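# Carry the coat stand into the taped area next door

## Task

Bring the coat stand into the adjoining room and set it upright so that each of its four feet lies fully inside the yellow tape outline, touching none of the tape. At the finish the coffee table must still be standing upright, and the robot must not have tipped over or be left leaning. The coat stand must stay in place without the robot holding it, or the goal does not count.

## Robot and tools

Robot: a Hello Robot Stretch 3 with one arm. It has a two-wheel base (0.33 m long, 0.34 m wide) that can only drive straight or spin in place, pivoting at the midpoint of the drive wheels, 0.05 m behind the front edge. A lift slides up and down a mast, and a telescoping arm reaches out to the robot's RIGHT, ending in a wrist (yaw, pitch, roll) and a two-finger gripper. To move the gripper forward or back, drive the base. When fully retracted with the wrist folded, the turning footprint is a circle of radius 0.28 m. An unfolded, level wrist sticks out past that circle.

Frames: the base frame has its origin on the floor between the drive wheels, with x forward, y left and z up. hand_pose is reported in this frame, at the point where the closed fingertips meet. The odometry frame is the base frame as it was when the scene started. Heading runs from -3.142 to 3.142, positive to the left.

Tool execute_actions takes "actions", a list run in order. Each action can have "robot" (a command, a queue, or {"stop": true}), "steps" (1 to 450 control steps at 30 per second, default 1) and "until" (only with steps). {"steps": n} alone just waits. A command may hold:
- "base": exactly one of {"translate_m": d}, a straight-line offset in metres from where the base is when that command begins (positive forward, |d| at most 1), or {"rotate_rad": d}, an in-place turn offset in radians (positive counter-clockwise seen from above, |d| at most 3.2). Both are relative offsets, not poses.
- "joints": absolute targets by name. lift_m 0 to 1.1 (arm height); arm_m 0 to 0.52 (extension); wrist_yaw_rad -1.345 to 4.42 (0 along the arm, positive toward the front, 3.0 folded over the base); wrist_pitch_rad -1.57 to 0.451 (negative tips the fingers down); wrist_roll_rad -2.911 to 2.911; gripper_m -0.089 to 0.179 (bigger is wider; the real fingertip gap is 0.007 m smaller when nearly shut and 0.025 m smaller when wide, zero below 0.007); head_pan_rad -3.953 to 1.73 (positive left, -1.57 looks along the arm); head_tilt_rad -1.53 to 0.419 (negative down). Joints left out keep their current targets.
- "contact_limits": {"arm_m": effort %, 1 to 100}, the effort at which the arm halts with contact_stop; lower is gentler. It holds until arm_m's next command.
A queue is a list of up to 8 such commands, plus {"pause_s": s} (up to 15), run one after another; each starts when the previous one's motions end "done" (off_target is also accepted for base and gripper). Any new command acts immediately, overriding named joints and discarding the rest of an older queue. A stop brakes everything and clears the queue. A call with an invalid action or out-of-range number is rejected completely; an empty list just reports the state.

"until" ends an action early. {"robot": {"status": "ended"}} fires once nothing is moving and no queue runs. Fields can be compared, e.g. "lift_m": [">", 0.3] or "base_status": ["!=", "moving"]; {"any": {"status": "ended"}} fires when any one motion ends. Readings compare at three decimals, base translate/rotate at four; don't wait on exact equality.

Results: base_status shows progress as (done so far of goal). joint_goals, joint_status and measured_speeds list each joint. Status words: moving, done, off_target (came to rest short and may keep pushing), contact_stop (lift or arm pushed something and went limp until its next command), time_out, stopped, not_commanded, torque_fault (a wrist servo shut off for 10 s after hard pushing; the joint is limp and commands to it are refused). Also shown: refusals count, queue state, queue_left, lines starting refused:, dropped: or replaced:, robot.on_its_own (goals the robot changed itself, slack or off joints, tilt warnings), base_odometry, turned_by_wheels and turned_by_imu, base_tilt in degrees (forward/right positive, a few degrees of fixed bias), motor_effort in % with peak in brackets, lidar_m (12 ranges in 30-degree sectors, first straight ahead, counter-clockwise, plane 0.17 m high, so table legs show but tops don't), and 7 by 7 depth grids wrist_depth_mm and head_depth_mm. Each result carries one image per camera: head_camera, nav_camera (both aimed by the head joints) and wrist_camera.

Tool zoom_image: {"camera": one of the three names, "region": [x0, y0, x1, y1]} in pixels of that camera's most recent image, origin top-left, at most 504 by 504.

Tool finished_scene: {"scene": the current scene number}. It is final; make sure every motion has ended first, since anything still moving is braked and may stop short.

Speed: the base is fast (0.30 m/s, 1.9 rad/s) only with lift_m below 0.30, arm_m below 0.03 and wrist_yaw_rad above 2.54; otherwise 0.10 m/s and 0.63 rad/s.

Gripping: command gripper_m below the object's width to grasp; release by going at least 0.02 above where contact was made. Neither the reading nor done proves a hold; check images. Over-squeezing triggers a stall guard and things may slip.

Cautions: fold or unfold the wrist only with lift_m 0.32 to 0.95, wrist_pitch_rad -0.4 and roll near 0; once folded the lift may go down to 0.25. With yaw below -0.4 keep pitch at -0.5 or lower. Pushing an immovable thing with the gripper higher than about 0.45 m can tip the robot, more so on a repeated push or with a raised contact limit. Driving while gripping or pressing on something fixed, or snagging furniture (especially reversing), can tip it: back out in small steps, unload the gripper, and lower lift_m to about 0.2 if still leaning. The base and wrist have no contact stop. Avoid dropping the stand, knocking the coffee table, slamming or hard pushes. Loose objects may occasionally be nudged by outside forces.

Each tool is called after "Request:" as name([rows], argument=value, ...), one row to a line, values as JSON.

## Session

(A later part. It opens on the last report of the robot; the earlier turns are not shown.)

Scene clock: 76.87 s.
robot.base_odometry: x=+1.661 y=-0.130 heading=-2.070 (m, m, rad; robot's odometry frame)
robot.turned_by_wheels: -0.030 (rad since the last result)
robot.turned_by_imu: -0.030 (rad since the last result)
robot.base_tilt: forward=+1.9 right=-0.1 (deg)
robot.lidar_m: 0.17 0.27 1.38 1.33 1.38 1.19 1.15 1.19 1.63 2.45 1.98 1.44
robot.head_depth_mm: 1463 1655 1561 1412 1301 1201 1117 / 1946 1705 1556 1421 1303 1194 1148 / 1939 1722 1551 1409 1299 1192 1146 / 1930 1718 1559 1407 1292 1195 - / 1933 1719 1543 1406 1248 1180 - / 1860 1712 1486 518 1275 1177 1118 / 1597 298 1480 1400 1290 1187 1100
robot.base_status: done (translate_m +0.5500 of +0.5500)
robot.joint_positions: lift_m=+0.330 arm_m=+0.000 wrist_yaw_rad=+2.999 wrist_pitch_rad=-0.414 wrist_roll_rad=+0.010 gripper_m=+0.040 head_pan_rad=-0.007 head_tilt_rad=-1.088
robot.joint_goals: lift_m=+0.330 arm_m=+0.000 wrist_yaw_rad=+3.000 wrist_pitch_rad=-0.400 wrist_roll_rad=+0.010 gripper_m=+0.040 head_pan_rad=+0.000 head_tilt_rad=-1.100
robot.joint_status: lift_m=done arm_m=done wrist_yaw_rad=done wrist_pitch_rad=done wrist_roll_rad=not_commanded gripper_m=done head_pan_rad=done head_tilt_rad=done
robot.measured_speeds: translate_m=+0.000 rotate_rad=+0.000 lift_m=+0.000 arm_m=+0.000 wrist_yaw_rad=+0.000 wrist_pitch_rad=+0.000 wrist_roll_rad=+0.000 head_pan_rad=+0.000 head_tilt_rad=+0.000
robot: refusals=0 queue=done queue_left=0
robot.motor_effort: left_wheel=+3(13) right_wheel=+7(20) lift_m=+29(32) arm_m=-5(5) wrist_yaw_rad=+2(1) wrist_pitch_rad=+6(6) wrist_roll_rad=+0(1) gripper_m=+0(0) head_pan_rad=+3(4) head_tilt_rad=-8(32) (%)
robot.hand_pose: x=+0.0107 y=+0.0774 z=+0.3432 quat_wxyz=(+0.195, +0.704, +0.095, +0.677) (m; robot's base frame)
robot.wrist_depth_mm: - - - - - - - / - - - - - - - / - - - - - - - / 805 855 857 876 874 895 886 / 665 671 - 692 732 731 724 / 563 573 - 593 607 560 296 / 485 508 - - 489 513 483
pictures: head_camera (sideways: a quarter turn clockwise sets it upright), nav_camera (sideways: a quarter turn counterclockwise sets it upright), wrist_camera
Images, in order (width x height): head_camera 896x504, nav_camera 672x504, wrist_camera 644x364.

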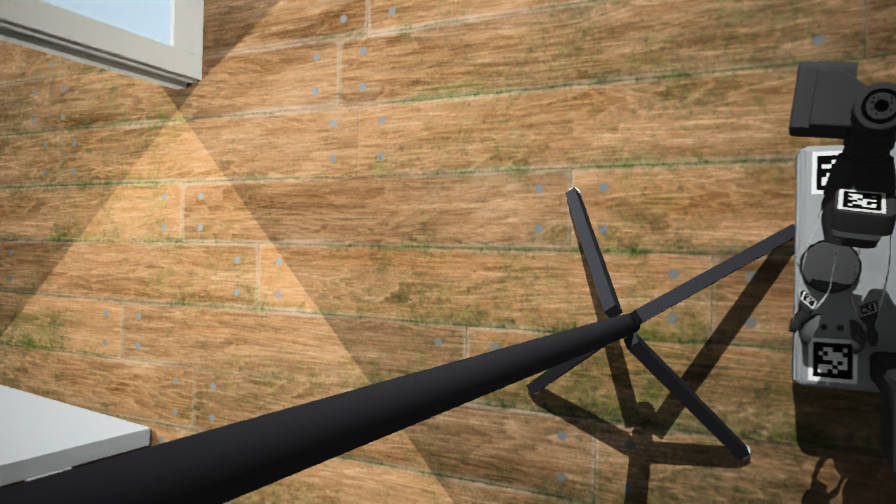

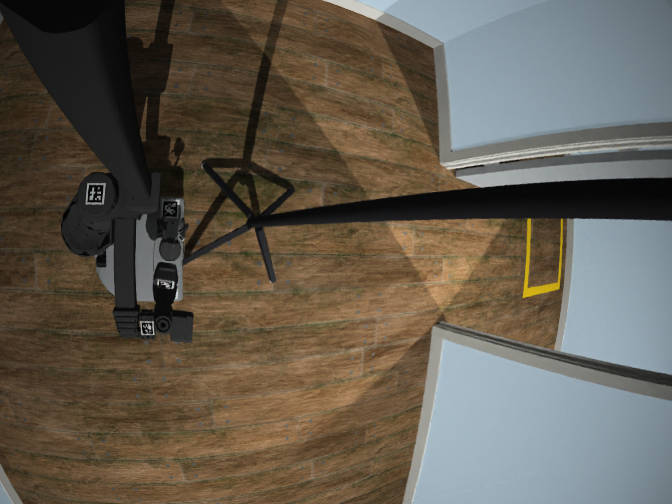

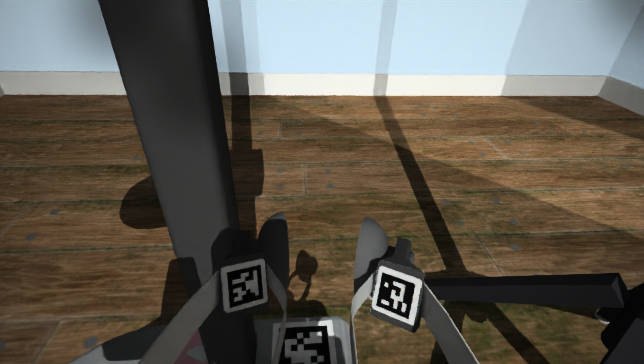

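Request:
execute_actions([
  {"robot":[{"base":{"translate_m":0.1}},{"joints":{"lift_m":0.28},"base":{"translate_m":-0.4}},{"base":{"rotate_rad":0.7}},{"base":{"translate_m":0.3}},{"base":{"rotate_rad":-0.83},"joints":{"lift_m":0.32}},{"base":{"translate_m":0.12}}],"steps":450,"until":{"robot":{"status":"ended"}}},
])

Scene clock: 91.27 s.
robot.base_odometry: x=+1.794 y=-0.257 heading=-2.200 (m, m, rad; robot's odometry frame)
robot.turned_by_wheels: -0.130 (rad since the last result)
robot.turned_by_imu: -0.132 (rad since the last result)
robot.base_tilt: forward=+2.0 right=+0.0 (deg)
robot.lidar_m: 0.21 0.21 1.25 1.15 1.16 1.30 1.19 1.21 1.51 2.63 2.21 0.24
robot.head_depth_mm: 1466 1675 1555 1416 1300 1204 1112 / 1941 1708 1552 1416 1301 1200 - / 1903 1667 1525 1416 1283 1181 1148 / 1890 344 439 642 1066 1196 - / 1930 1716 1546 1409 1278 1179 - / 1924 1722 1543 1406 1289 1193 1118 / 1488 1633 1531 1396 1288 1185 1101
robot.base_status: done (translate_m +0.1200 of +0.1200)
robot.joint_positions: lift_m=+0.320 arm_m=+0.000 wrist_yaw_rad=+2.999 wrist_pitch_rad=-0.414 wrist_roll_rad=+0.010 gripper_m=+0.040 head_pan_rad=-0.006 head_tilt_rad=-1.088
robot.joint_goals: lift_m=+0.320 arm_m=+0.000 wrist_yaw_rad=+3.000 wrist_pitch_rad=-0.400 wrist_roll_rad=+0.010 gripper_m=+0.040 head_pan_rad=+0.000 head_tilt_rad=-1.100
robot.joint_status: lift_m=done arm_m=done wrist_yaw_rad=done wrist_pitch_rad=done wrist_roll_rad=not_commanded gripper_m=done head_pan_rad=done head_tilt_rad=done
robot.measured_speeds: translate_m=+0.000 rotate_rad=+0.000 lift_m=+0.000 arm_m=+0.000 wrist_yaw_rad=+0.000 wrist_pitch_rad=+0.000 wrist_roll_rad=+0.000 head_pan_rad=+0.000 head_tilt_rad=+0.000
robot: refusals=0 queue=done queue_left=0
robot.motor_effort: left_wheel=+1(10) right_wheel=-2(18) lift_m=+31(34) arm_m=-5(5) wrist_yaw_rad=+2(2) wrist_pitch_rad=+5(5) wrist_roll_rad=+0(0) gripper_m=+0(0) head_pan_rad=+3(3) head_tilt_rad=-8(8) (%)
robot.hand_pose: x=+0.0107 y=+0.0774 z=+0.3331 quat_wxyz=(+0.195, +0.704, +0.095, +0.677) (m; robot's base frame)
robot.wrist_depth_mm: 989 - - - - - - / - - - - - - - / - - - - - - - / 806 813 845 846 857 870 902 / 656 664 - 679 701 695 702 / 546 556 - 562 597 579 587 / 473 - - - 475 499 502
pictures: head_camera (sideways: a quarter turn clockwise sets it upright), nav_camera (sideways: a quarter turn counterclockwise sets it upright), wrist_camera
Images, in order (width x height): head_camera 896x504, nav_camera 672x504, wrist_camera 644x364.

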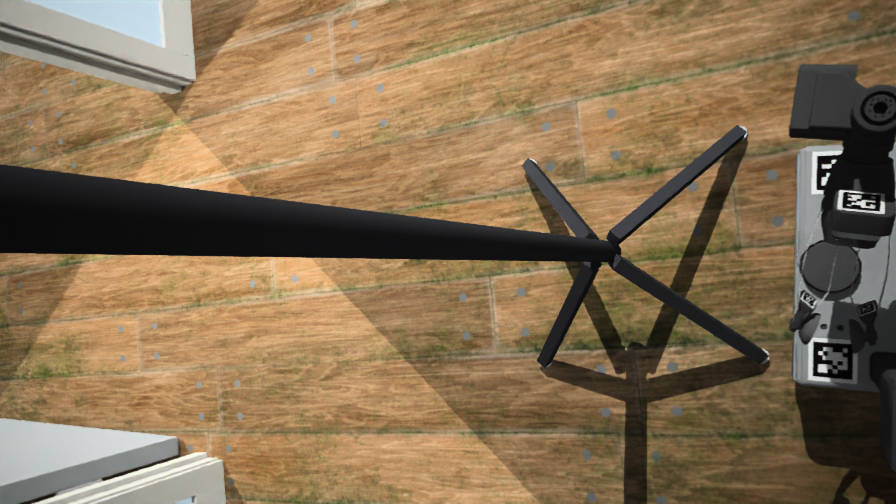

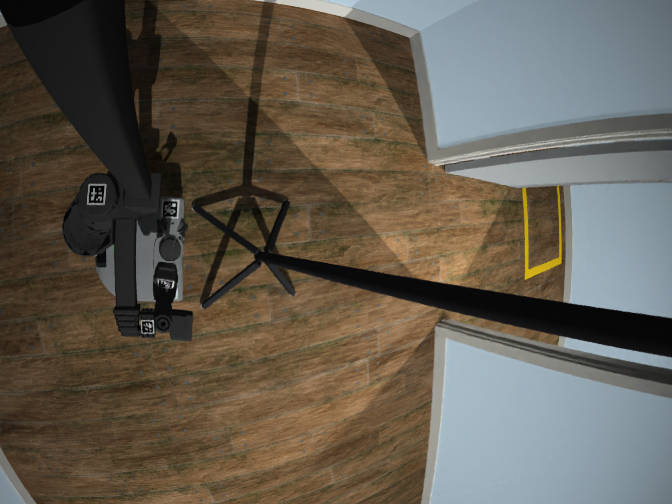

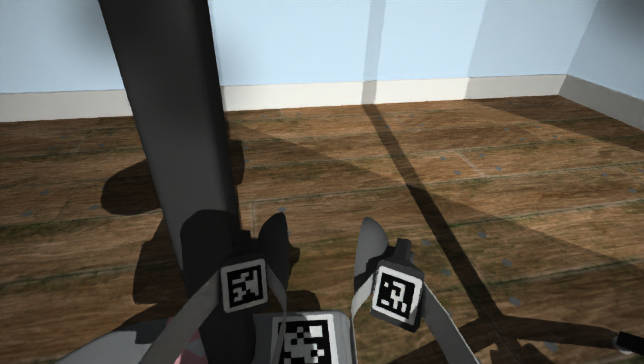

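Request:
execute_actions([
  {"robot":[{"base":{"rotate_rad":-0.08}},{"base":{"translate_m":0.4}}],"steps":450,"until":{"robot":{"status":"ended"}}},
])

Scene clock: 97.73 s.
robot.base_odometry: x=+1.534 y=-0.561 heading=-2.280 (m, m, rad; robot's odometry frame)
robot.turned_by_wheels: -0.080 (rad since the last result)
robot.turned_by_imu: +0.161 (rad since the last result)
robot.base_tilt: forward=+1.9 right=-0.1 (deg)
robot.lidar_m: 0.27 1.02 1.19 1.15 1.21 1.60 1.55 1.63 2.28 2.63 0.17 0.29
robot.head_depth_mm: 1920 1721 1567 312 1291 1195 1117 / 1914 1711 1548 1407 549 1200 - / 1904 1711 1549 1408 1293 1156 - / 1917 1706 1539 1404 1292 1180 - / 1663 1653 1541 1403 1286 1192 - / 1176 1338 1492 1399 1287 1184 1118 / 1021 1233 1496 1395 1281 1185 1101
robot.base_status: done (translate_m +0.3999 of +0.4000)
robot.joint_positions: lift_m=+0.320 arm_m=+0.000 wrist_yaw_rad=+3.000 wrist_pitch_rad=-0.416 wrist_roll_rad=+0.010 gripper_m=+0.040 head_pan_rad=-0.003 head_tilt_rad=-1.095
robot.joint_goals: lift_m=+0.320 arm_m=+0.000 wrist_yaw_rad=+3.000 wrist_pitch_rad=-0.400 wrist_roll_rad=+0.010 gripper_m=+0.040 head_pan_rad=+0.000 head_tilt_rad=-1.100
robot.joint_status: lift_m=done arm_m=done wrist_yaw_rad=done wrist_pitch_rad=done wrist_roll_rad=not_commanded gripper_m=done head_pan_rad=done head_tilt_rad=done
robot.measured_speeds: translate_m=+0.000 rotate_rad=+0.000 lift_m=+0.000 arm_m=+0.000 wrist_yaw_rad=+0.000 wrist_pitch_rad=+0.000 wrist_roll_rad=+0.000 head_pan_rad=+0.000 head_tilt_rad=+0.000
robot: refusals=0 queue=done queue_left=0
robot.motor_effort: left_wheel=+4(73) right_wheel=+8(46) lift_m=+25(30) arm_m=-3(5) wrist_yaw_rad=+0(2) wrist_pitch_rad=+6(6) wrist_roll_rad=+0(0) gripper_m=+0(0) head_pan_rad=+2(2) head_tilt_rad=-4(9) (%)
robot.hand_pose: x=+0.0104 y=+0.0773 z=+0.3330 quat_wxyz=(+0.195, +0.703, +0.096, +0.677) (m; robot's base frame)
robot.wrist_depth_mm: - - - - - - - / - - - - - - - / - - - - - - - / 811 823 862 839 838 863 888 / 652 654 - 683 689 707 701 / 552 558 - 564 599 576 582 / 471 - - - 475 495 499
pictures: head_camera (sideways: a quarter turn clockwise sets it upright), nav_camera (sideways: a quarter turn counterclockwise sets it upright), wrist_camera
Images, in order (width x height): head_camera 896x504, nav_camera 672x504, wrist_camera 644x364.

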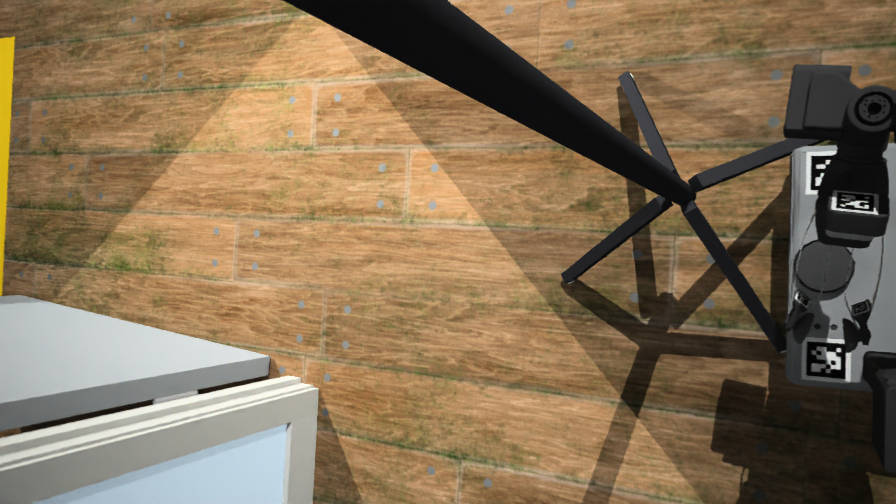

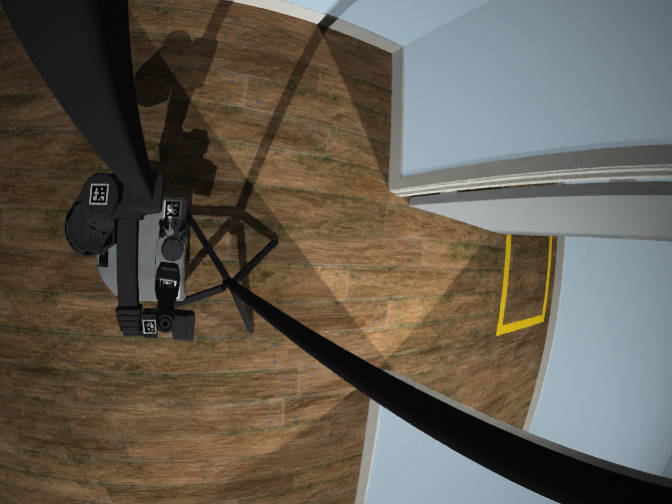

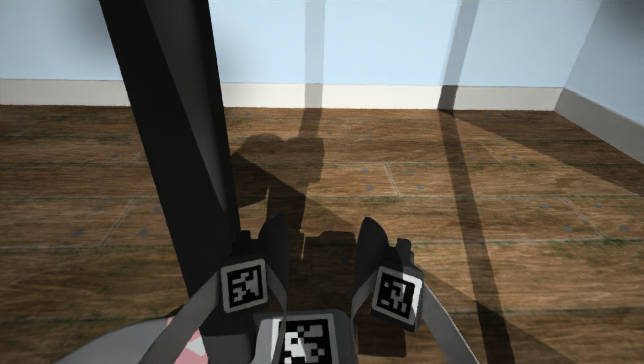

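Request:
execute_actions([
  {"robot":[{"base":{"translate_m":-0.25},"joints":{"lift_m":0.33}},{"joints":{"wrist_yaw_rad":1.85}},{"joints":{"wrist_pitch_rad":0,"gripper_m":0.17,"lift_m":0.24}},{"base":{"translate_m":0.21}}],"steps":450,"until":{"robot":{"status":"ended"}}},
])

Scene clock: 108.63 s.
robot.base_odometry: x=+1.560 y=-0.530 heading=-2.280 (m, m, rad; robot's odometry frame)
robot.turned_by_wheels: +0.000 (rad since the last result)
robot.turned_by_imu: -0.001 (rad since the last result)
robot.base_tilt: forward=+1.9 right=-0.1 (deg)
robot.lidar_m: 0.16 1.07 1.19 1.16 1.21 1.56 1.51 1.58 2.21 2.62 0.19 0.19
robot.head_depth_mm: 1918 1744 305 1373 1298 1200 1116 / 1915 1723 1546 449 1276 1191 1133 / 1919 1714 1536 1404 1259 1182 - / 1909 1706 1543 1409 1289 1185 - / 1677 1670 1538 1396 1288 1193 - / 1214 1354 1510 1402 1284 1188 1114 / 1061 1288 1505 1395 1280 1191 1103
robot.base_status: done (translate_m +0.2100 of +0.2100)
robot.joint_positions: lift_m=+0.240 arm_m=+0.000 wrist_yaw_rad=+1.852 wrist_pitch_rad=-0.022 wrist_roll_rad=+0.010 gripper_m=+0.170 head_pan_rad=-0.003 head_tilt_rad=-1.095
robot.joint_goals: lift_m=+0.240 arm_m=+0.000 wrist_yaw_rad=+1.850 wrist_pitch_rad=+0.000 wrist_roll_rad=+0.010 gripper_m=+0.170 head_pan_rad=+0.000 head_tilt_rad=-1.100
robot.joint_status: lift_m=done arm_m=done wrist_yaw_rad=done wrist_pitch_rad=done wrist_roll_rad=not_commanded gripper_m=done head_pan_rad=done head_tilt_rad=done
robot.measured_speeds: translate_m=+0.000 rotate_rad=+0.000 lift_m=+0.000 arm_m=+0.000 wrist_yaw_rad=+0.000 wrist_pitch_rad=+0.000 wrist_roll_rad=+0.000 head_pan_rad=+0.000 head_tilt_rad=+0.000
robot: refusals=0 queue=done queue_left=0
robot.motor_effort: left_wheel=+0(5) right_wheel=-1(8) lift_m=+14(31) arm_m=-4(4) wrist_yaw_rad=-2(3) wrist_pitch_rad=+9(8) wrist_roll_rad=+0(0) gripper_m=+0(86) head_pan_rad=+2(2) head_tilt_rad=-4(4) (%)
robot.hand_pose: x=+0.2243 y=-0.0742 z=+0.3495 quat_wxyz=(+0.429, +0.572, -0.421, +0.558) (m; robot's base frame)
robot.wrist_depth_mm: - - - - 129 - - / - - - - 133 - - / - - - - 138 - - / - - - - 141 - - / - - - - 149 - - / 826 763 827 787 766 921 911 / 595 631 637 617 604 643 711
pictures: head_camera (sideways: a quarter turn clockwise sets it upright), nav_camera (sideways: a quarter turn counterclockwise sets it upright), wrist_camera
Images, in order (width x height): head_camera 896x504, nav_camera 672x504, wrist_camera 644x364.

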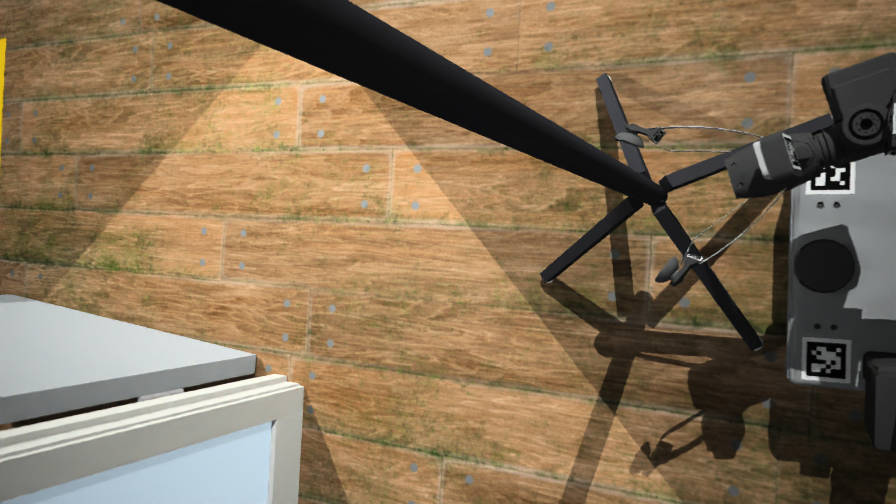

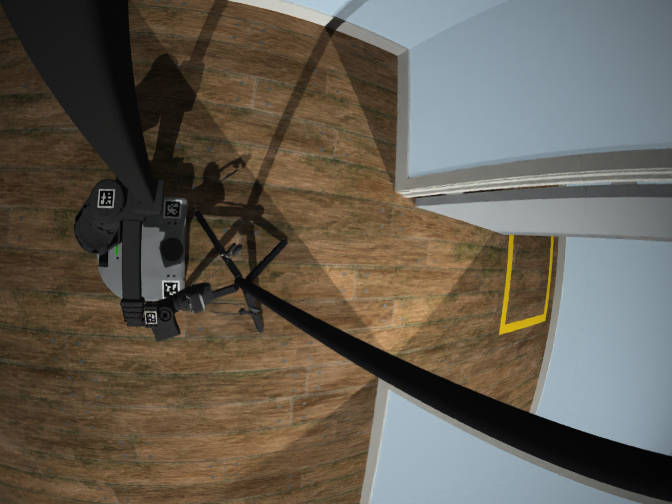

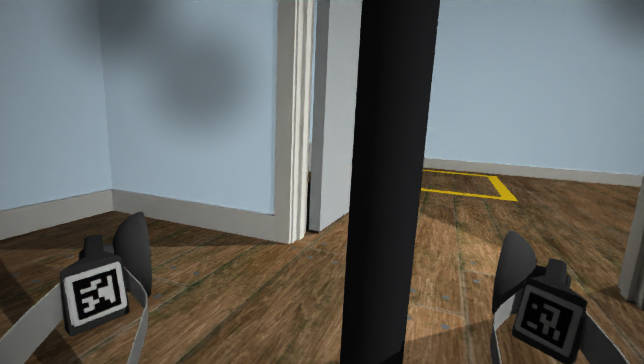

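Request:
execute_actions([
  {"robot":[{"base":{"translate_m":-0.02},"joints":{"wrist_yaw_rad":1.74,"lift_m":0.21}},{"joints":{"gripper_m":-0.03}},{"base":{"rotate_rad":-0.12}},{"base":{"translate_m":0.4}}],"steps":450,"until":{"robot":{"status":"ended"}}},
])

Scene clock: 119.27 s.
robot.base_odometry: x=+1.278 y=-0.785 heading=-2.400 (m, m, rad; robot's odometry frame)
robot.turned_by_wheels: -0.121 (rad since the last result)
robot.turned_by_imu: -0.121 (rad since the last result)
robot.base_tilt: forward=+1.9 right=-0.1 (deg)
robot.lidar_m: 0.16 0.16 0.84 1.19 1.21 1.56 1.89 1.92 2.48 2.59 1.00 0.19
robot.head_depth_mm: 1918 1722 1553 1391 1296 1199 1113 / - 1688 1529 1409 1293 1195 1135 / 1909 1720 325 478 1262 1192 - / 1927 1705 1542 1402 1259 1180 - / 1906 1695 1535 1398 1272 1191 - / 1843 1662 1533 1395 1287 1188 1115 / 1208 1214 1232 1354 1284 1185 1106
robot.base_status: done (translate_m +0.3999 of +0.4000)
robot.joint_positions: lift_m=+0.210 arm_m=+0.000 wrist_yaw_rad=+1.923 wrist_pitch_rad=-0.020 wrist_roll_rad=+0.010 gripper_m=-0.029 head_pan_rad=-0.003 head_tilt_rad=-1.095
robot.joint_goals: lift_m=+0.210 arm_m=+0.000 wrist_yaw_rad=+1.907 wrist_pitch_rad=+0.000 wrist_roll_rad=+0.010 gripper_m=-0.030 head_pan_rad=+0.000 head_tilt_rad=-1.100
robot.joint_status: lift_m=done arm_m=done wrist_yaw_rad=done wrist_pitch_rad=done wrist_roll_rad=not_commanded gripper_m=done head_pan_rad=done head_tilt_rad=done
robot.measured_speeds: translate_m=+0.000 rotate_rad=+0.000 lift_m=+0.000 arm_m=+0.000 wrist_yaw_rad=+0.000 wrist_pitch_rad=+0.000 wrist_roll_rad=+0.000 head_pan_rad=+0.000 head_tilt_rad=+0.000
robot: refusals=0 queue=done queue_left=0
robot.on_its_own: wrist_yaw_rad is held at +1.907, not at your +1.740, by its stall guard, which is not easing now; wrist_yaw_rad is at rest, and its effort (-19) is outside its rest range (-12 to +12)
robot.motor_effort: left_wheel=+3(13) right_wheel=+10(18) lift_m=+14(15) arm_m=+0(4) wrist_yaw_rad=-19(68) wrist_pitch_rad=+8(9) wrist_roll_rad=+0(0) gripper_m=-16(95) head_pan_rad=+1(2) head_tilt_rad=-4(4) (%)
robot.hand_pose: x=+0.2187 y=-0.0568 z=+0.3200 quat_wxyz=(+0.409, +0.587, -0.401, +0.573) (m; robot's base frame)
robot.wrist_depth_mm: 782 697 784 166 - - - / 798 716 802 173 - - - / 832 755 817 177 - - - / 861 787 838 187 - - - / 902 806 873 - - - - / 733 757 782 - 815 824 861 / 563 574 553 202 593 621 644
pictures: head_camera (sideways: a quarter turn clockwise sets it upright), nav_camera (sideways: a quarter turn counterclockwise sets it upright), wrist_camera
Images, in order (width x height): head_camera 896x504, nav_camera 672x504, wrist_camera 644x364.

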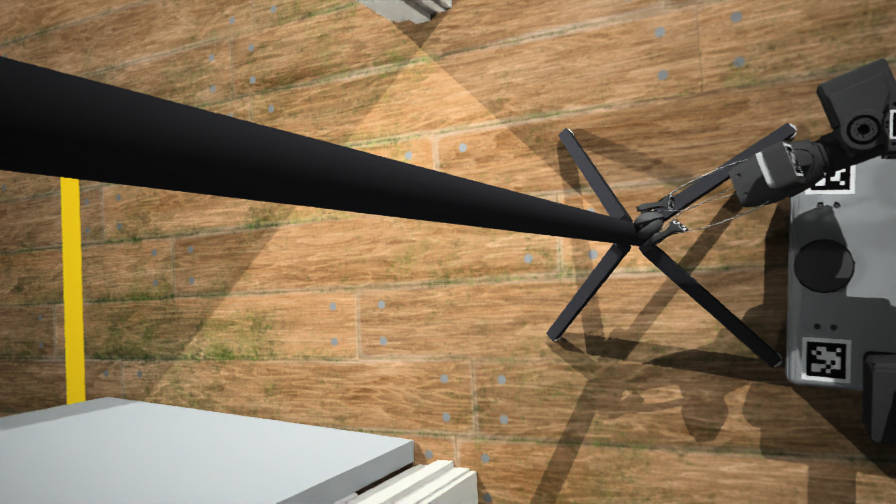

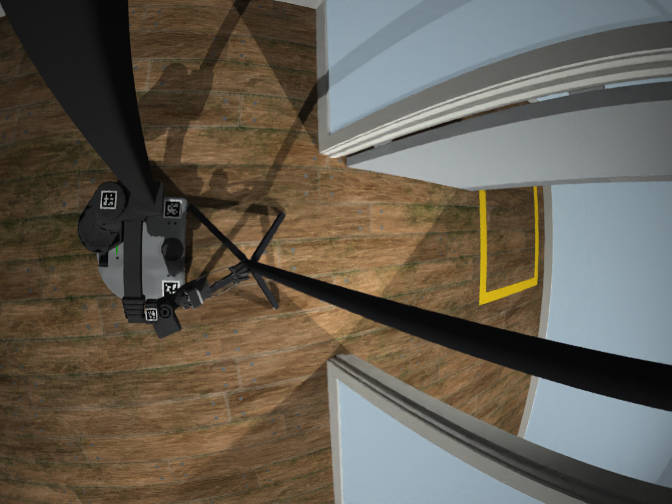

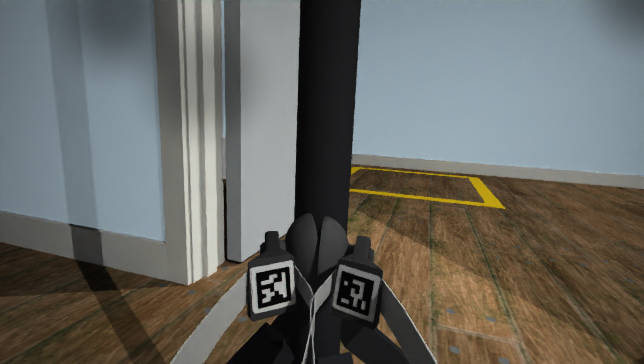

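Request:
execute_actions([
  {"robot":{"base":{"translate_m":0.4}},"steps":450,"until":{"robot":{"status":"ended"}}},
])

Scene clock: 125.67 s.
robot.base_odometry: x=+0.983 y=-1.055 heading=-2.400 (m, m, rad; robot's odometry frame)
robot.turned_by_wheels: +0.001 (rad since the last result)
robot.turned_by_imu: +0.008 (rad since the last result)
robot.base_tilt: forward=+1.9 right=+0.0 (deg)
robot.lidar_m: 0.30 0.16 0.51 1.02 1.24 1.61 2.20 2.24 2.72 1.88 0.63 0.16
robot.head_depth_mm: 1917 1716 1556 1411 1296 1197 1112 / 1920 1711 1549 1404 1290 1193 1136 / 1886 1698 1525 1401 1294 1201 - / - - 317 420 998 1178 - / 1896 1706 1535 1408 1293 1190 - / 1908 1653 1518 1396 1284 1186 1114 / 1186 1199 1211 1230 1253 1191 1103
robot.base_status: off_target (translate_m +0.3998 of +0.4000)
robot.joint_positions: lift_m=+0.210 arm_m=+0.000 wrist_yaw_rad=+2.050 wrist_pitch_rad=-0.021 wrist_roll_rad=+0.010 gripper_m=-0.029 head_pan_rad=-0.003 head_tilt_rad=-1.095
robot.joint_goals: lift_m=+0.210 arm_m=+0.000 wrist_yaw_rad=+2.031 wrist_pitch_rad=+0.000 wrist_roll_rad=+0.010 gripper_m=-0.030 head_pan_rad=+0.000 head_tilt_rad=-1.100
robot.joint_status: lift_m=done arm_m=done wrist_yaw_rad=done wrist_pitch_rad=done wrist_roll_rad=not_commanded gripper_m=done head_pan_rad=done head_tilt_rad=done
robot.measured_speeds: translate_m=+0.000 rotate_rad=+0.000 lift_m=+0.000 arm_m=+0.000 wrist_yaw_rad=+0.000 wrist_pitch_rad=+0.000 wrist_roll_rad=+0.000 head_pan_rad=+0.000 head_tilt_rad=+0.000
robot: refusals=0 queue=done queue_left=0
robot.on_its_own: wrist_yaw_rad is held at +2.031, not at your +1.740, by its stall guard, which is not easing now; left_wheel is at rest, and its effort (+25) is outside its rest range (-18 to +18); wrist_yaw_rad is at rest, and its effort (-21) is outside its rest range (-12 to +12)
robot.motor_effort: left_wheel=+25(49) right_wheel=+17(53) lift_m=+14(15) arm_m=-2(2) wrist_yaw_rad=-21(56) wrist_pitch_rad=+8(8) wrist_roll_rad=+0(0) gripper_m=-14(18) head_pan_rad=+2(2) head_tilt_rad=-4(3) (%)
robot.hand_pose: x=+0.2055 y=-0.0271 z=+0.3197 quat_wxyz=(+0.372, +0.611, -0.362, +0.598) (m; robot's base frame)
robot.wrist_depth_mm: 450 509 607 166 - - - / 479 508 628 172 - - - / 503 525 630 176 - - - / 538 537 655 182 - - - / 565 542 683 515 - - - / 571 551 654 - 816 831 854 / 554 554 561 198 589 632 621
pictures: head_camera (sideways: a quarter turn clockwise sets it upright), nav_camera (sideways: a quarter turn counterclockwise sets it upright), wrist_camera
Images, in order (width x height): head_camera 896x504, nav_camera 672x504, wrist_camera 644x364.

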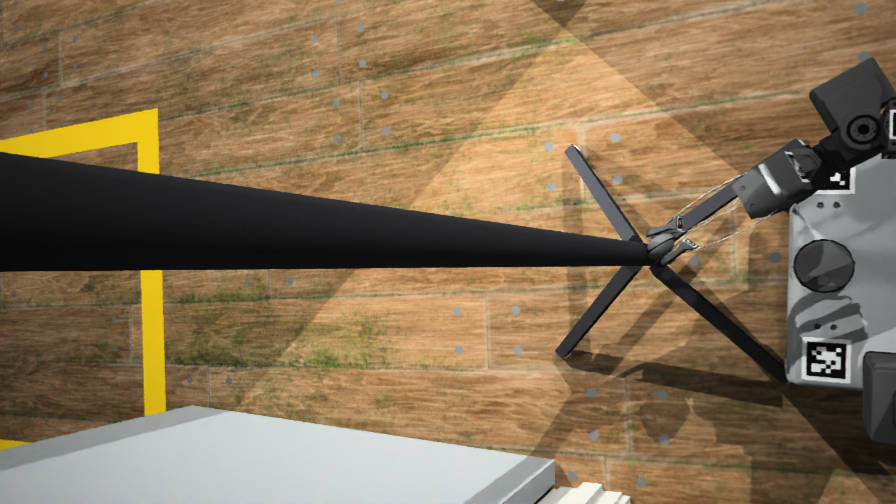

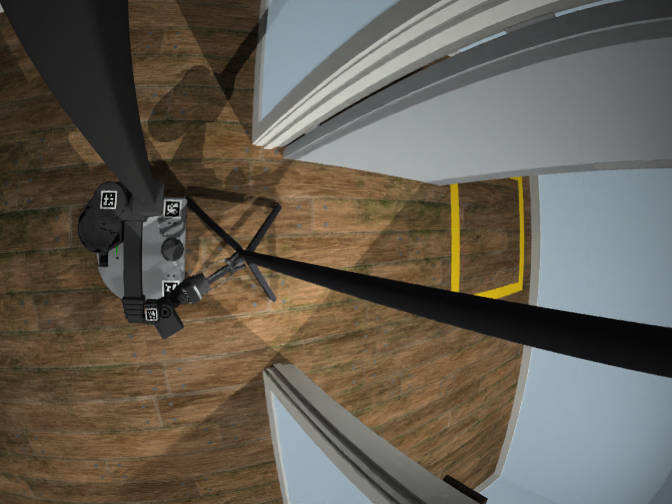

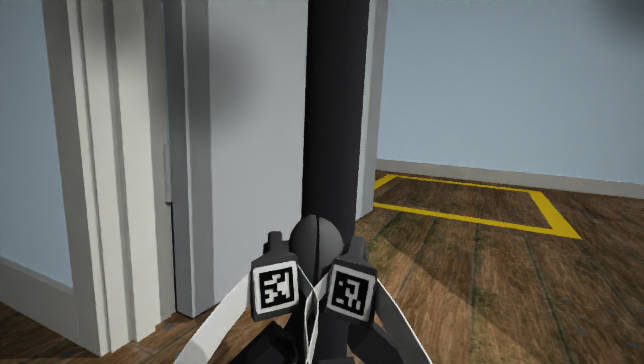

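Request:
execute_actions([
  {"robot":[{"base":{"translate_m":-0.42}},{"base":{"rotate_rad":0.5},"joints":{"wrist_yaw_rad":1.57,"gripper_m":0.015}},{"base":{"translate_m":0.29}},{"base":{"rotate_rad":-0.5}},{"base":{"translate_m":0.06}}],"steps":450,"until":{"robot":{"status":"ended"}}},
  {"steps":200,"until":{"robot":{"status":"ended"}}},
])

Scene clock: 142.00 s.
robot.base_odometry: x=+1.155 y=-1.087 heading=-2.400 (m, m, rad; robot's odometry frame)
robot.turned_by_wheels: +0.000 (rad since the last result)
robot.turned_by_imu: -0.002 (rad since the last result)
robot.base_tilt: forward=+1.9 right=+0.0 (deg)
robot.lidar_m: 0.26 0.49 0.57 1.07 1.09 1.40 2.10 2.14 2.77 2.43 0.81 0.26
robot.head_depth_mm: 1934 1718 495 1393 1299 1198 1114 / 1921 1706 1539 1355 1271 1183 1125 / 1919 1711 1540 1413 1272 1197 - / 1918 1707 1543 1390 1272 1179 - / 1906 1678 1539 1402 1286 1190 - / 1101 1120 1140 1253 1270 1192 1117 / 740 747 821 925 1240 1187 1107
robot.base_status: done (translate_m +0.0600 of +0.0600)
robot.joint_positions: lift_m=+0.210 arm_m=+0.000 wrist_yaw_rad=+1.572 wrist_pitch_rad=-0.020 wrist_roll_rad=+0.010 gripper_m=+0.015 head_pan_rad=-0.003 head_tilt_rad=-1.095
robot.joint_goals: lift_m=+0.210 arm_m=+0.000 wrist_yaw_rad=+1.570 wrist_pitch_rad=+0.000 wrist_roll_rad=+0.010 gripper_m=+0.015 head_pan_rad=+0.000 head_tilt_rad=-1.100
robot.joint_status: lift_m=done arm_m=done wrist_yaw_rad=done wrist_pitch_rad=done wrist_roll_rad=not_commanded gripper_m=done head_pan_rad=done head_tilt_rad=done
robot.measured_speeds: translate_m=+0.000 rotate_rad=+0.000 lift_m=+0.000 arm_m=+0.000 wrist_yaw_rad=+0.000 wrist_pitch_rad=+0.000 wrist_roll_rad=+0.000 head_pan_rad=+0.000 head_tilt_rad=+0.000
robot: refusals=0 queue=done queue_left=0
robot.motor_effort: left_wheel=+1(24) right_wheel=-3(15) lift_m=+14(15) arm_m=-2(2) wrist_yaw_rad=-2(22) wrist_pitch_rad=+8(8) wrist_roll_rad=+0(0) gripper_m=+0(76) head_pan_rad=+2(2) head_tilt_rad=-4(4) (%)
robot.hand_pose: x=+0.2343 y=-0.1449 z=+0.3198 quat_wxyz=(+0.503, +0.508, -0.497, +0.493) (m; robot's base frame)
robot.wrist_depth_mm: 457 617 - - - - - / 470 629 - - - - - / 475 633 - - - - - / 486 654 - - - - - / 504 655 - 269 - - - / 516 667 812 - 816 845 797 / 507 574 438 275 553 624 601
pictures: head_camera (sideways: a quarter turn clockwise sets it upright), nav_camera (sideways: a quarter turn counterclockwise sets it upright), wrist_camera
Images, in order (width x height): head_camera 896x504, nav_camera 672x504, wrist_camera 644x364.

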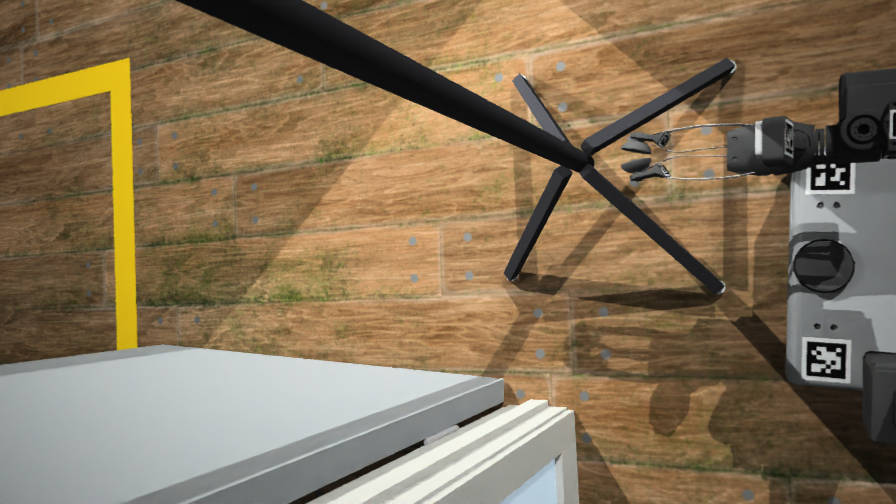

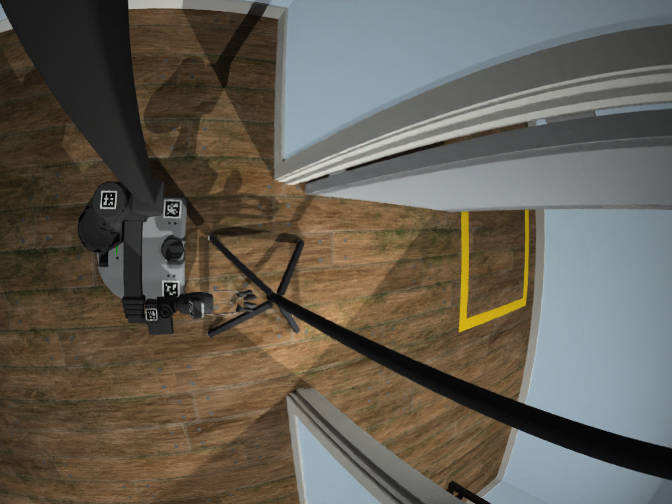

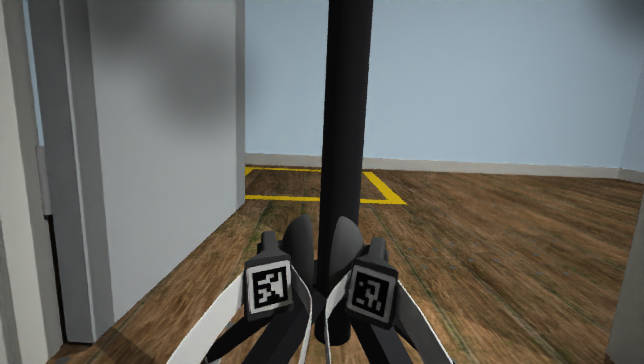

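Properly grip it.

Request:
execute_actions([
  {"robot":[{"joints":{"arm_m":0.012,"gripper_m":0.09}},{"base":{"translate_m":0.11}},{"joints":{"gripper_m":-0.03}},{"base":{"translate_m":0.5}}],"steps":450,"until":{"robot":{"status":"ended"}}},
])

Scene clock: 154.13 s.
robot.base_odometry: x=+0.705 y=-1.499 heading=-2.400 (m, m, rad; robot's odometry frame)
robot.turned_by_wheels: +0.000 (rad since the last result)
robot.turned_by_imu: -0.001 (rad since the last result)
robot.base_tilt: forward=+1.9 right=-0.1 (deg)
robot.lidar_m: 0.31 0.33 0.24 0.23 0.24 1.47 2.71 2.77 2.83 0.63 0.26 0.16
robot.head_depth_mm: 1918 1719 1553 1397 1280 1197 1118 / 1922 1704 1549 1410 1254 1185 1125 / 1913 1709 1548 1406 1292 1177 - / 1909 1702 1546 1406 1276 1190 - / 1905 1710 1534 1407 1288 1191 - / 1903 1677 1163 1183 1200 1165 1105 / 754 762 772 779 789 799 811
robot.base_status: done (translate_m +0.5000 of +0.5000)
robot.joint_positions: lift_m=+0.210 arm_m=+0.012 wrist_yaw_rad=+1.567 wrist_pitch_rad=-0.020 wrist_roll_rad=+0.010 gripper_m=-0.018 head_pan_rad=-0.003 head_tilt_rad=-1.095
robot.joint_goals: lift_m=+0.210 arm_m=+0.012 wrist_yaw_rad=+1.570 wrist_pitch_rad=+0.000 wrist_roll_rad=+0.010 gripper_m=-0.018 head_pan_rad=+0.000 head_tilt_rad=-1.100
robot.joint_status: lift_m=done arm_m=done wrist_yaw_rad=done wrist_pitch_rad=done wrist_roll_rad=not_commanded gripper_m=done head_pan_rad=done head_tilt_rad=done
robot.measured_speeds: translate_m=+0.000 rotate_rad=+0.000 lift_m=+0.000 arm_m=+0.000 wrist_yaw_rad=+0.000 wrist_pitch_rad=+0.000 wrist_roll_rad=+0.000 head_pan_rad=+0.000 head_tilt_rad=+0.000
robot: refusals=0 queue=done queue_left=0
robot.on_its_own: gripper_m is held at -0.018, not at your -0.030, by its stall guard, which is not easing now
robot.motor_effort: left_wheel=+0(15) right_wheel=+0(16) lift_m=+16(16) arm_m=+1(2) wrist_yaw_rad=+4(20) wrist_pitch_rad=+8(10) wrist_roll_rad=+0(2) gripper_m=-20(98) head_pan_rad=+2(1) head_tilt_rad=-4(4) (%)
robot.hand_pose: x=+0.2343 y=-0.1577 z=+0.3198 quat_wxyz=(+0.504, +0.507, -0.498, +0.492) (m; robot's base frame)
robot.wrist_depth_mm: 455 661 - 130 - - - / 466 671 - 135 - - - / 463 682 - 139 - - - / 471 671 - 144 - - - / 475 687 - 147 - - - / 479 671 821 152 840 836 845 / 484 588 578 158 586 616 644
pictures: head_camera (sideways: a quarter turn clockwise sets it upright), nav_camera (sideways: a quarter turn counterclockwise sets it upright), wrist_camera
Images, in order (width x height): head_camera 896x504, nav_camera 672x504, wrist_camera 644x364.

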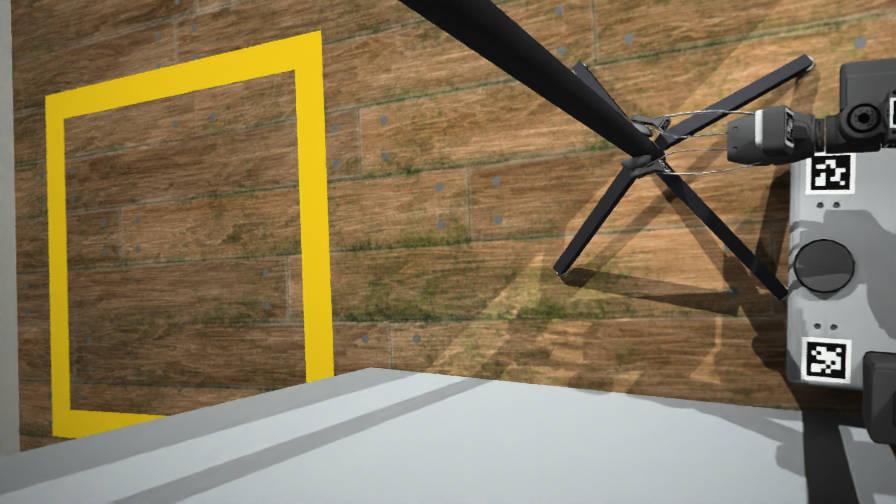

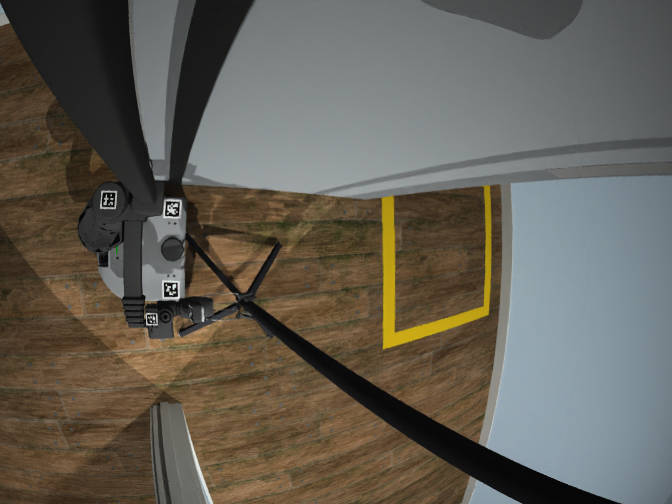

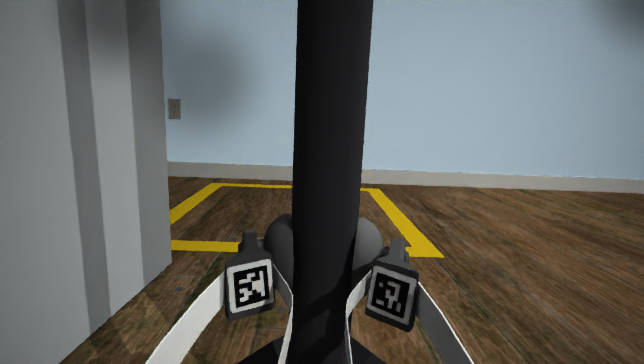

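Request:
execute_actions([
  {"robot":[{"base":{"translate_m":0.7}},{"base":{"rotate_rad":0.06}},{"base":{"translate_m":0.15}},{"base":{"rotate_rad":0.06}},{"base":{"translate_m":0.3},"joints":{"head_pan_rad":-0.4,"head_tilt_rad":-1.25}}],"steps":450,"until":{"robot":{"status":"ended"}}},
  {"steps":300,"until":{"robot":{"status":"ended"}}},
])

Scene clock: 172.13 s.
robot.base_odometry: x=-0.111 y=-2.306 heading=-2.281 (m, m, rad; robot's odometry frame)
robot.turned_by_wheels: +0.119 (rad since the last result)
robot.turned_by_imu: +0.116 (rad since the last result)
robot.base_tilt: forward=+1.9 right=-0.1 (deg)
robot.lidar_m: 0.31 0.96 1.19 1.17 1.22 0.37 3.87 1.34 1.79 2.00 0.26 0.16
robot.head_depth_mm: 1297 1496 1408 1325 1255 1189 1128 / 287 354 1402 1321 1252 - 1115 / 1154 1372 497 1293 1247 - - / 1116 1396 1409 1325 1235 - - / 1072 1335 1400 1321 1244 1195 - / 1033 1269 1398 1318 1244 1177 1137 / 994 1217 1390 1312 1245 1181 1116
robot.base_status: done (translate_m +0.2999 of +0.3000)
robot.joint_positions: lift_m=+0.210 arm_m=+0.012 wrist_yaw_rad=+1.566 wrist_pitch_rad=-0.020 wrist_roll_rad=+0.010 gripper_m=-0.018 head_pan_rad=-0.393 head_tilt_rad=-1.235
robot.joint_goals: lift_m=+0.210 arm_m=+0.012 wrist_yaw_rad=+1.570 wrist_pitch_rad=+0.000 wrist_roll_rad=+0.010 gripper_m=-0.018 head_pan_rad=-0.400 head_tilt_rad=-1.250
robot.joint_status: lift_m=done arm_m=done wrist_yaw_rad=done wrist_pitch_rad=done wrist_roll_rad=not_commanded gripper_m=done head_pan_rad=done head_tilt_rad=done
robot.measured_speeds: translate_m=+0.000 rotate_rad=+0.000 lift_m=+0.000 arm_m=+0.000 wrist_yaw_rad=+0.000 wrist_pitch_rad=+0.000 wrist_roll_rad=+0.000 head_pan_rad=+0.000 head_tilt_rad=+0.000
robot: refusals=0 queue=done queue_left=0
robot.on_its_own: gripper_m is held at -0.018, not at your -0.030, by its stall guard, which is not easing now
robot.motor_effort: left_wheel=-1(9) right_wheel=+17(29) lift_m=+16(16) arm_m=+0(2) wrist_yaw_rad=+4(35) wrist_pitch_rad=+8(7) wrist_roll_rad=+0(0) gripper_m=-19(22) head_pan_rad=-4(29) head_tilt_rad=-10(29) (%)
robot.hand_pose: x=+0.2343 y=-0.1582 z=+0.3198 quat_wxyz=(+0.504, +0.506, -0.498, +0.491) (m; robot's base frame)
robot.wrist_depth_mm: 855 842 836 128 783 770 761 / 873 864 842 132 810 792 768 / 931 881 883 136 854 816 781 / 947 933 885 141 859 848 817 / 960 929 926 144 854 841 845 / 744 768 827 149 849 847 847 / 564 583 586 155 607 629 635
pictures: head_camera (sideways: a quarter turn clockwise sets it upright), nav_camera (sideways: a quarter turn counterclockwise sets it upright), wrist_camera
Images, in order (width x height): head_camera 896x504, nav_camera 672x504, wrist_camera 644x364.

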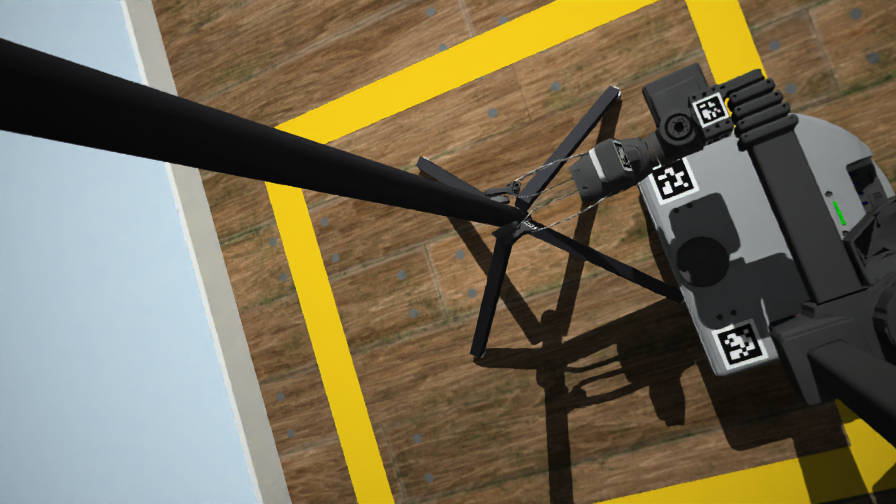

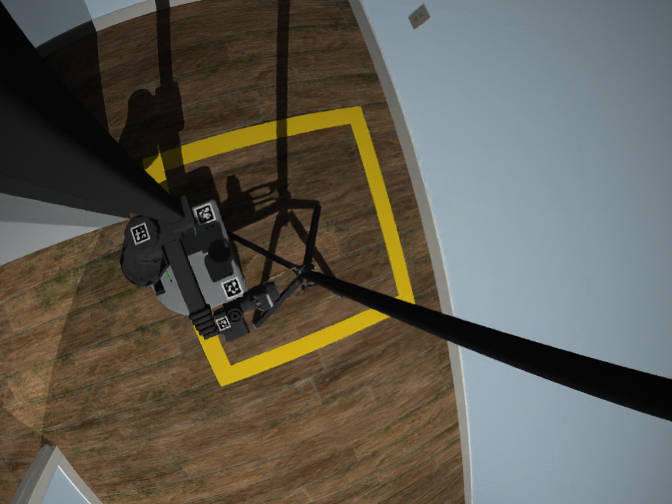

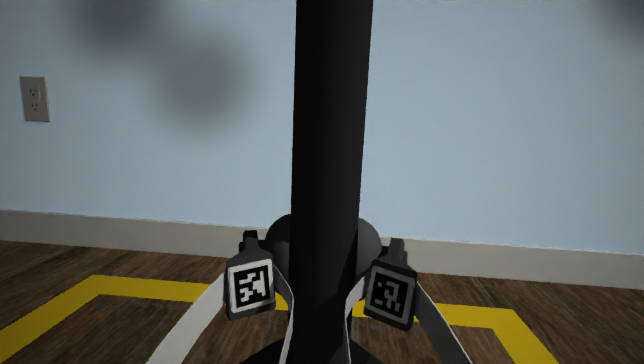

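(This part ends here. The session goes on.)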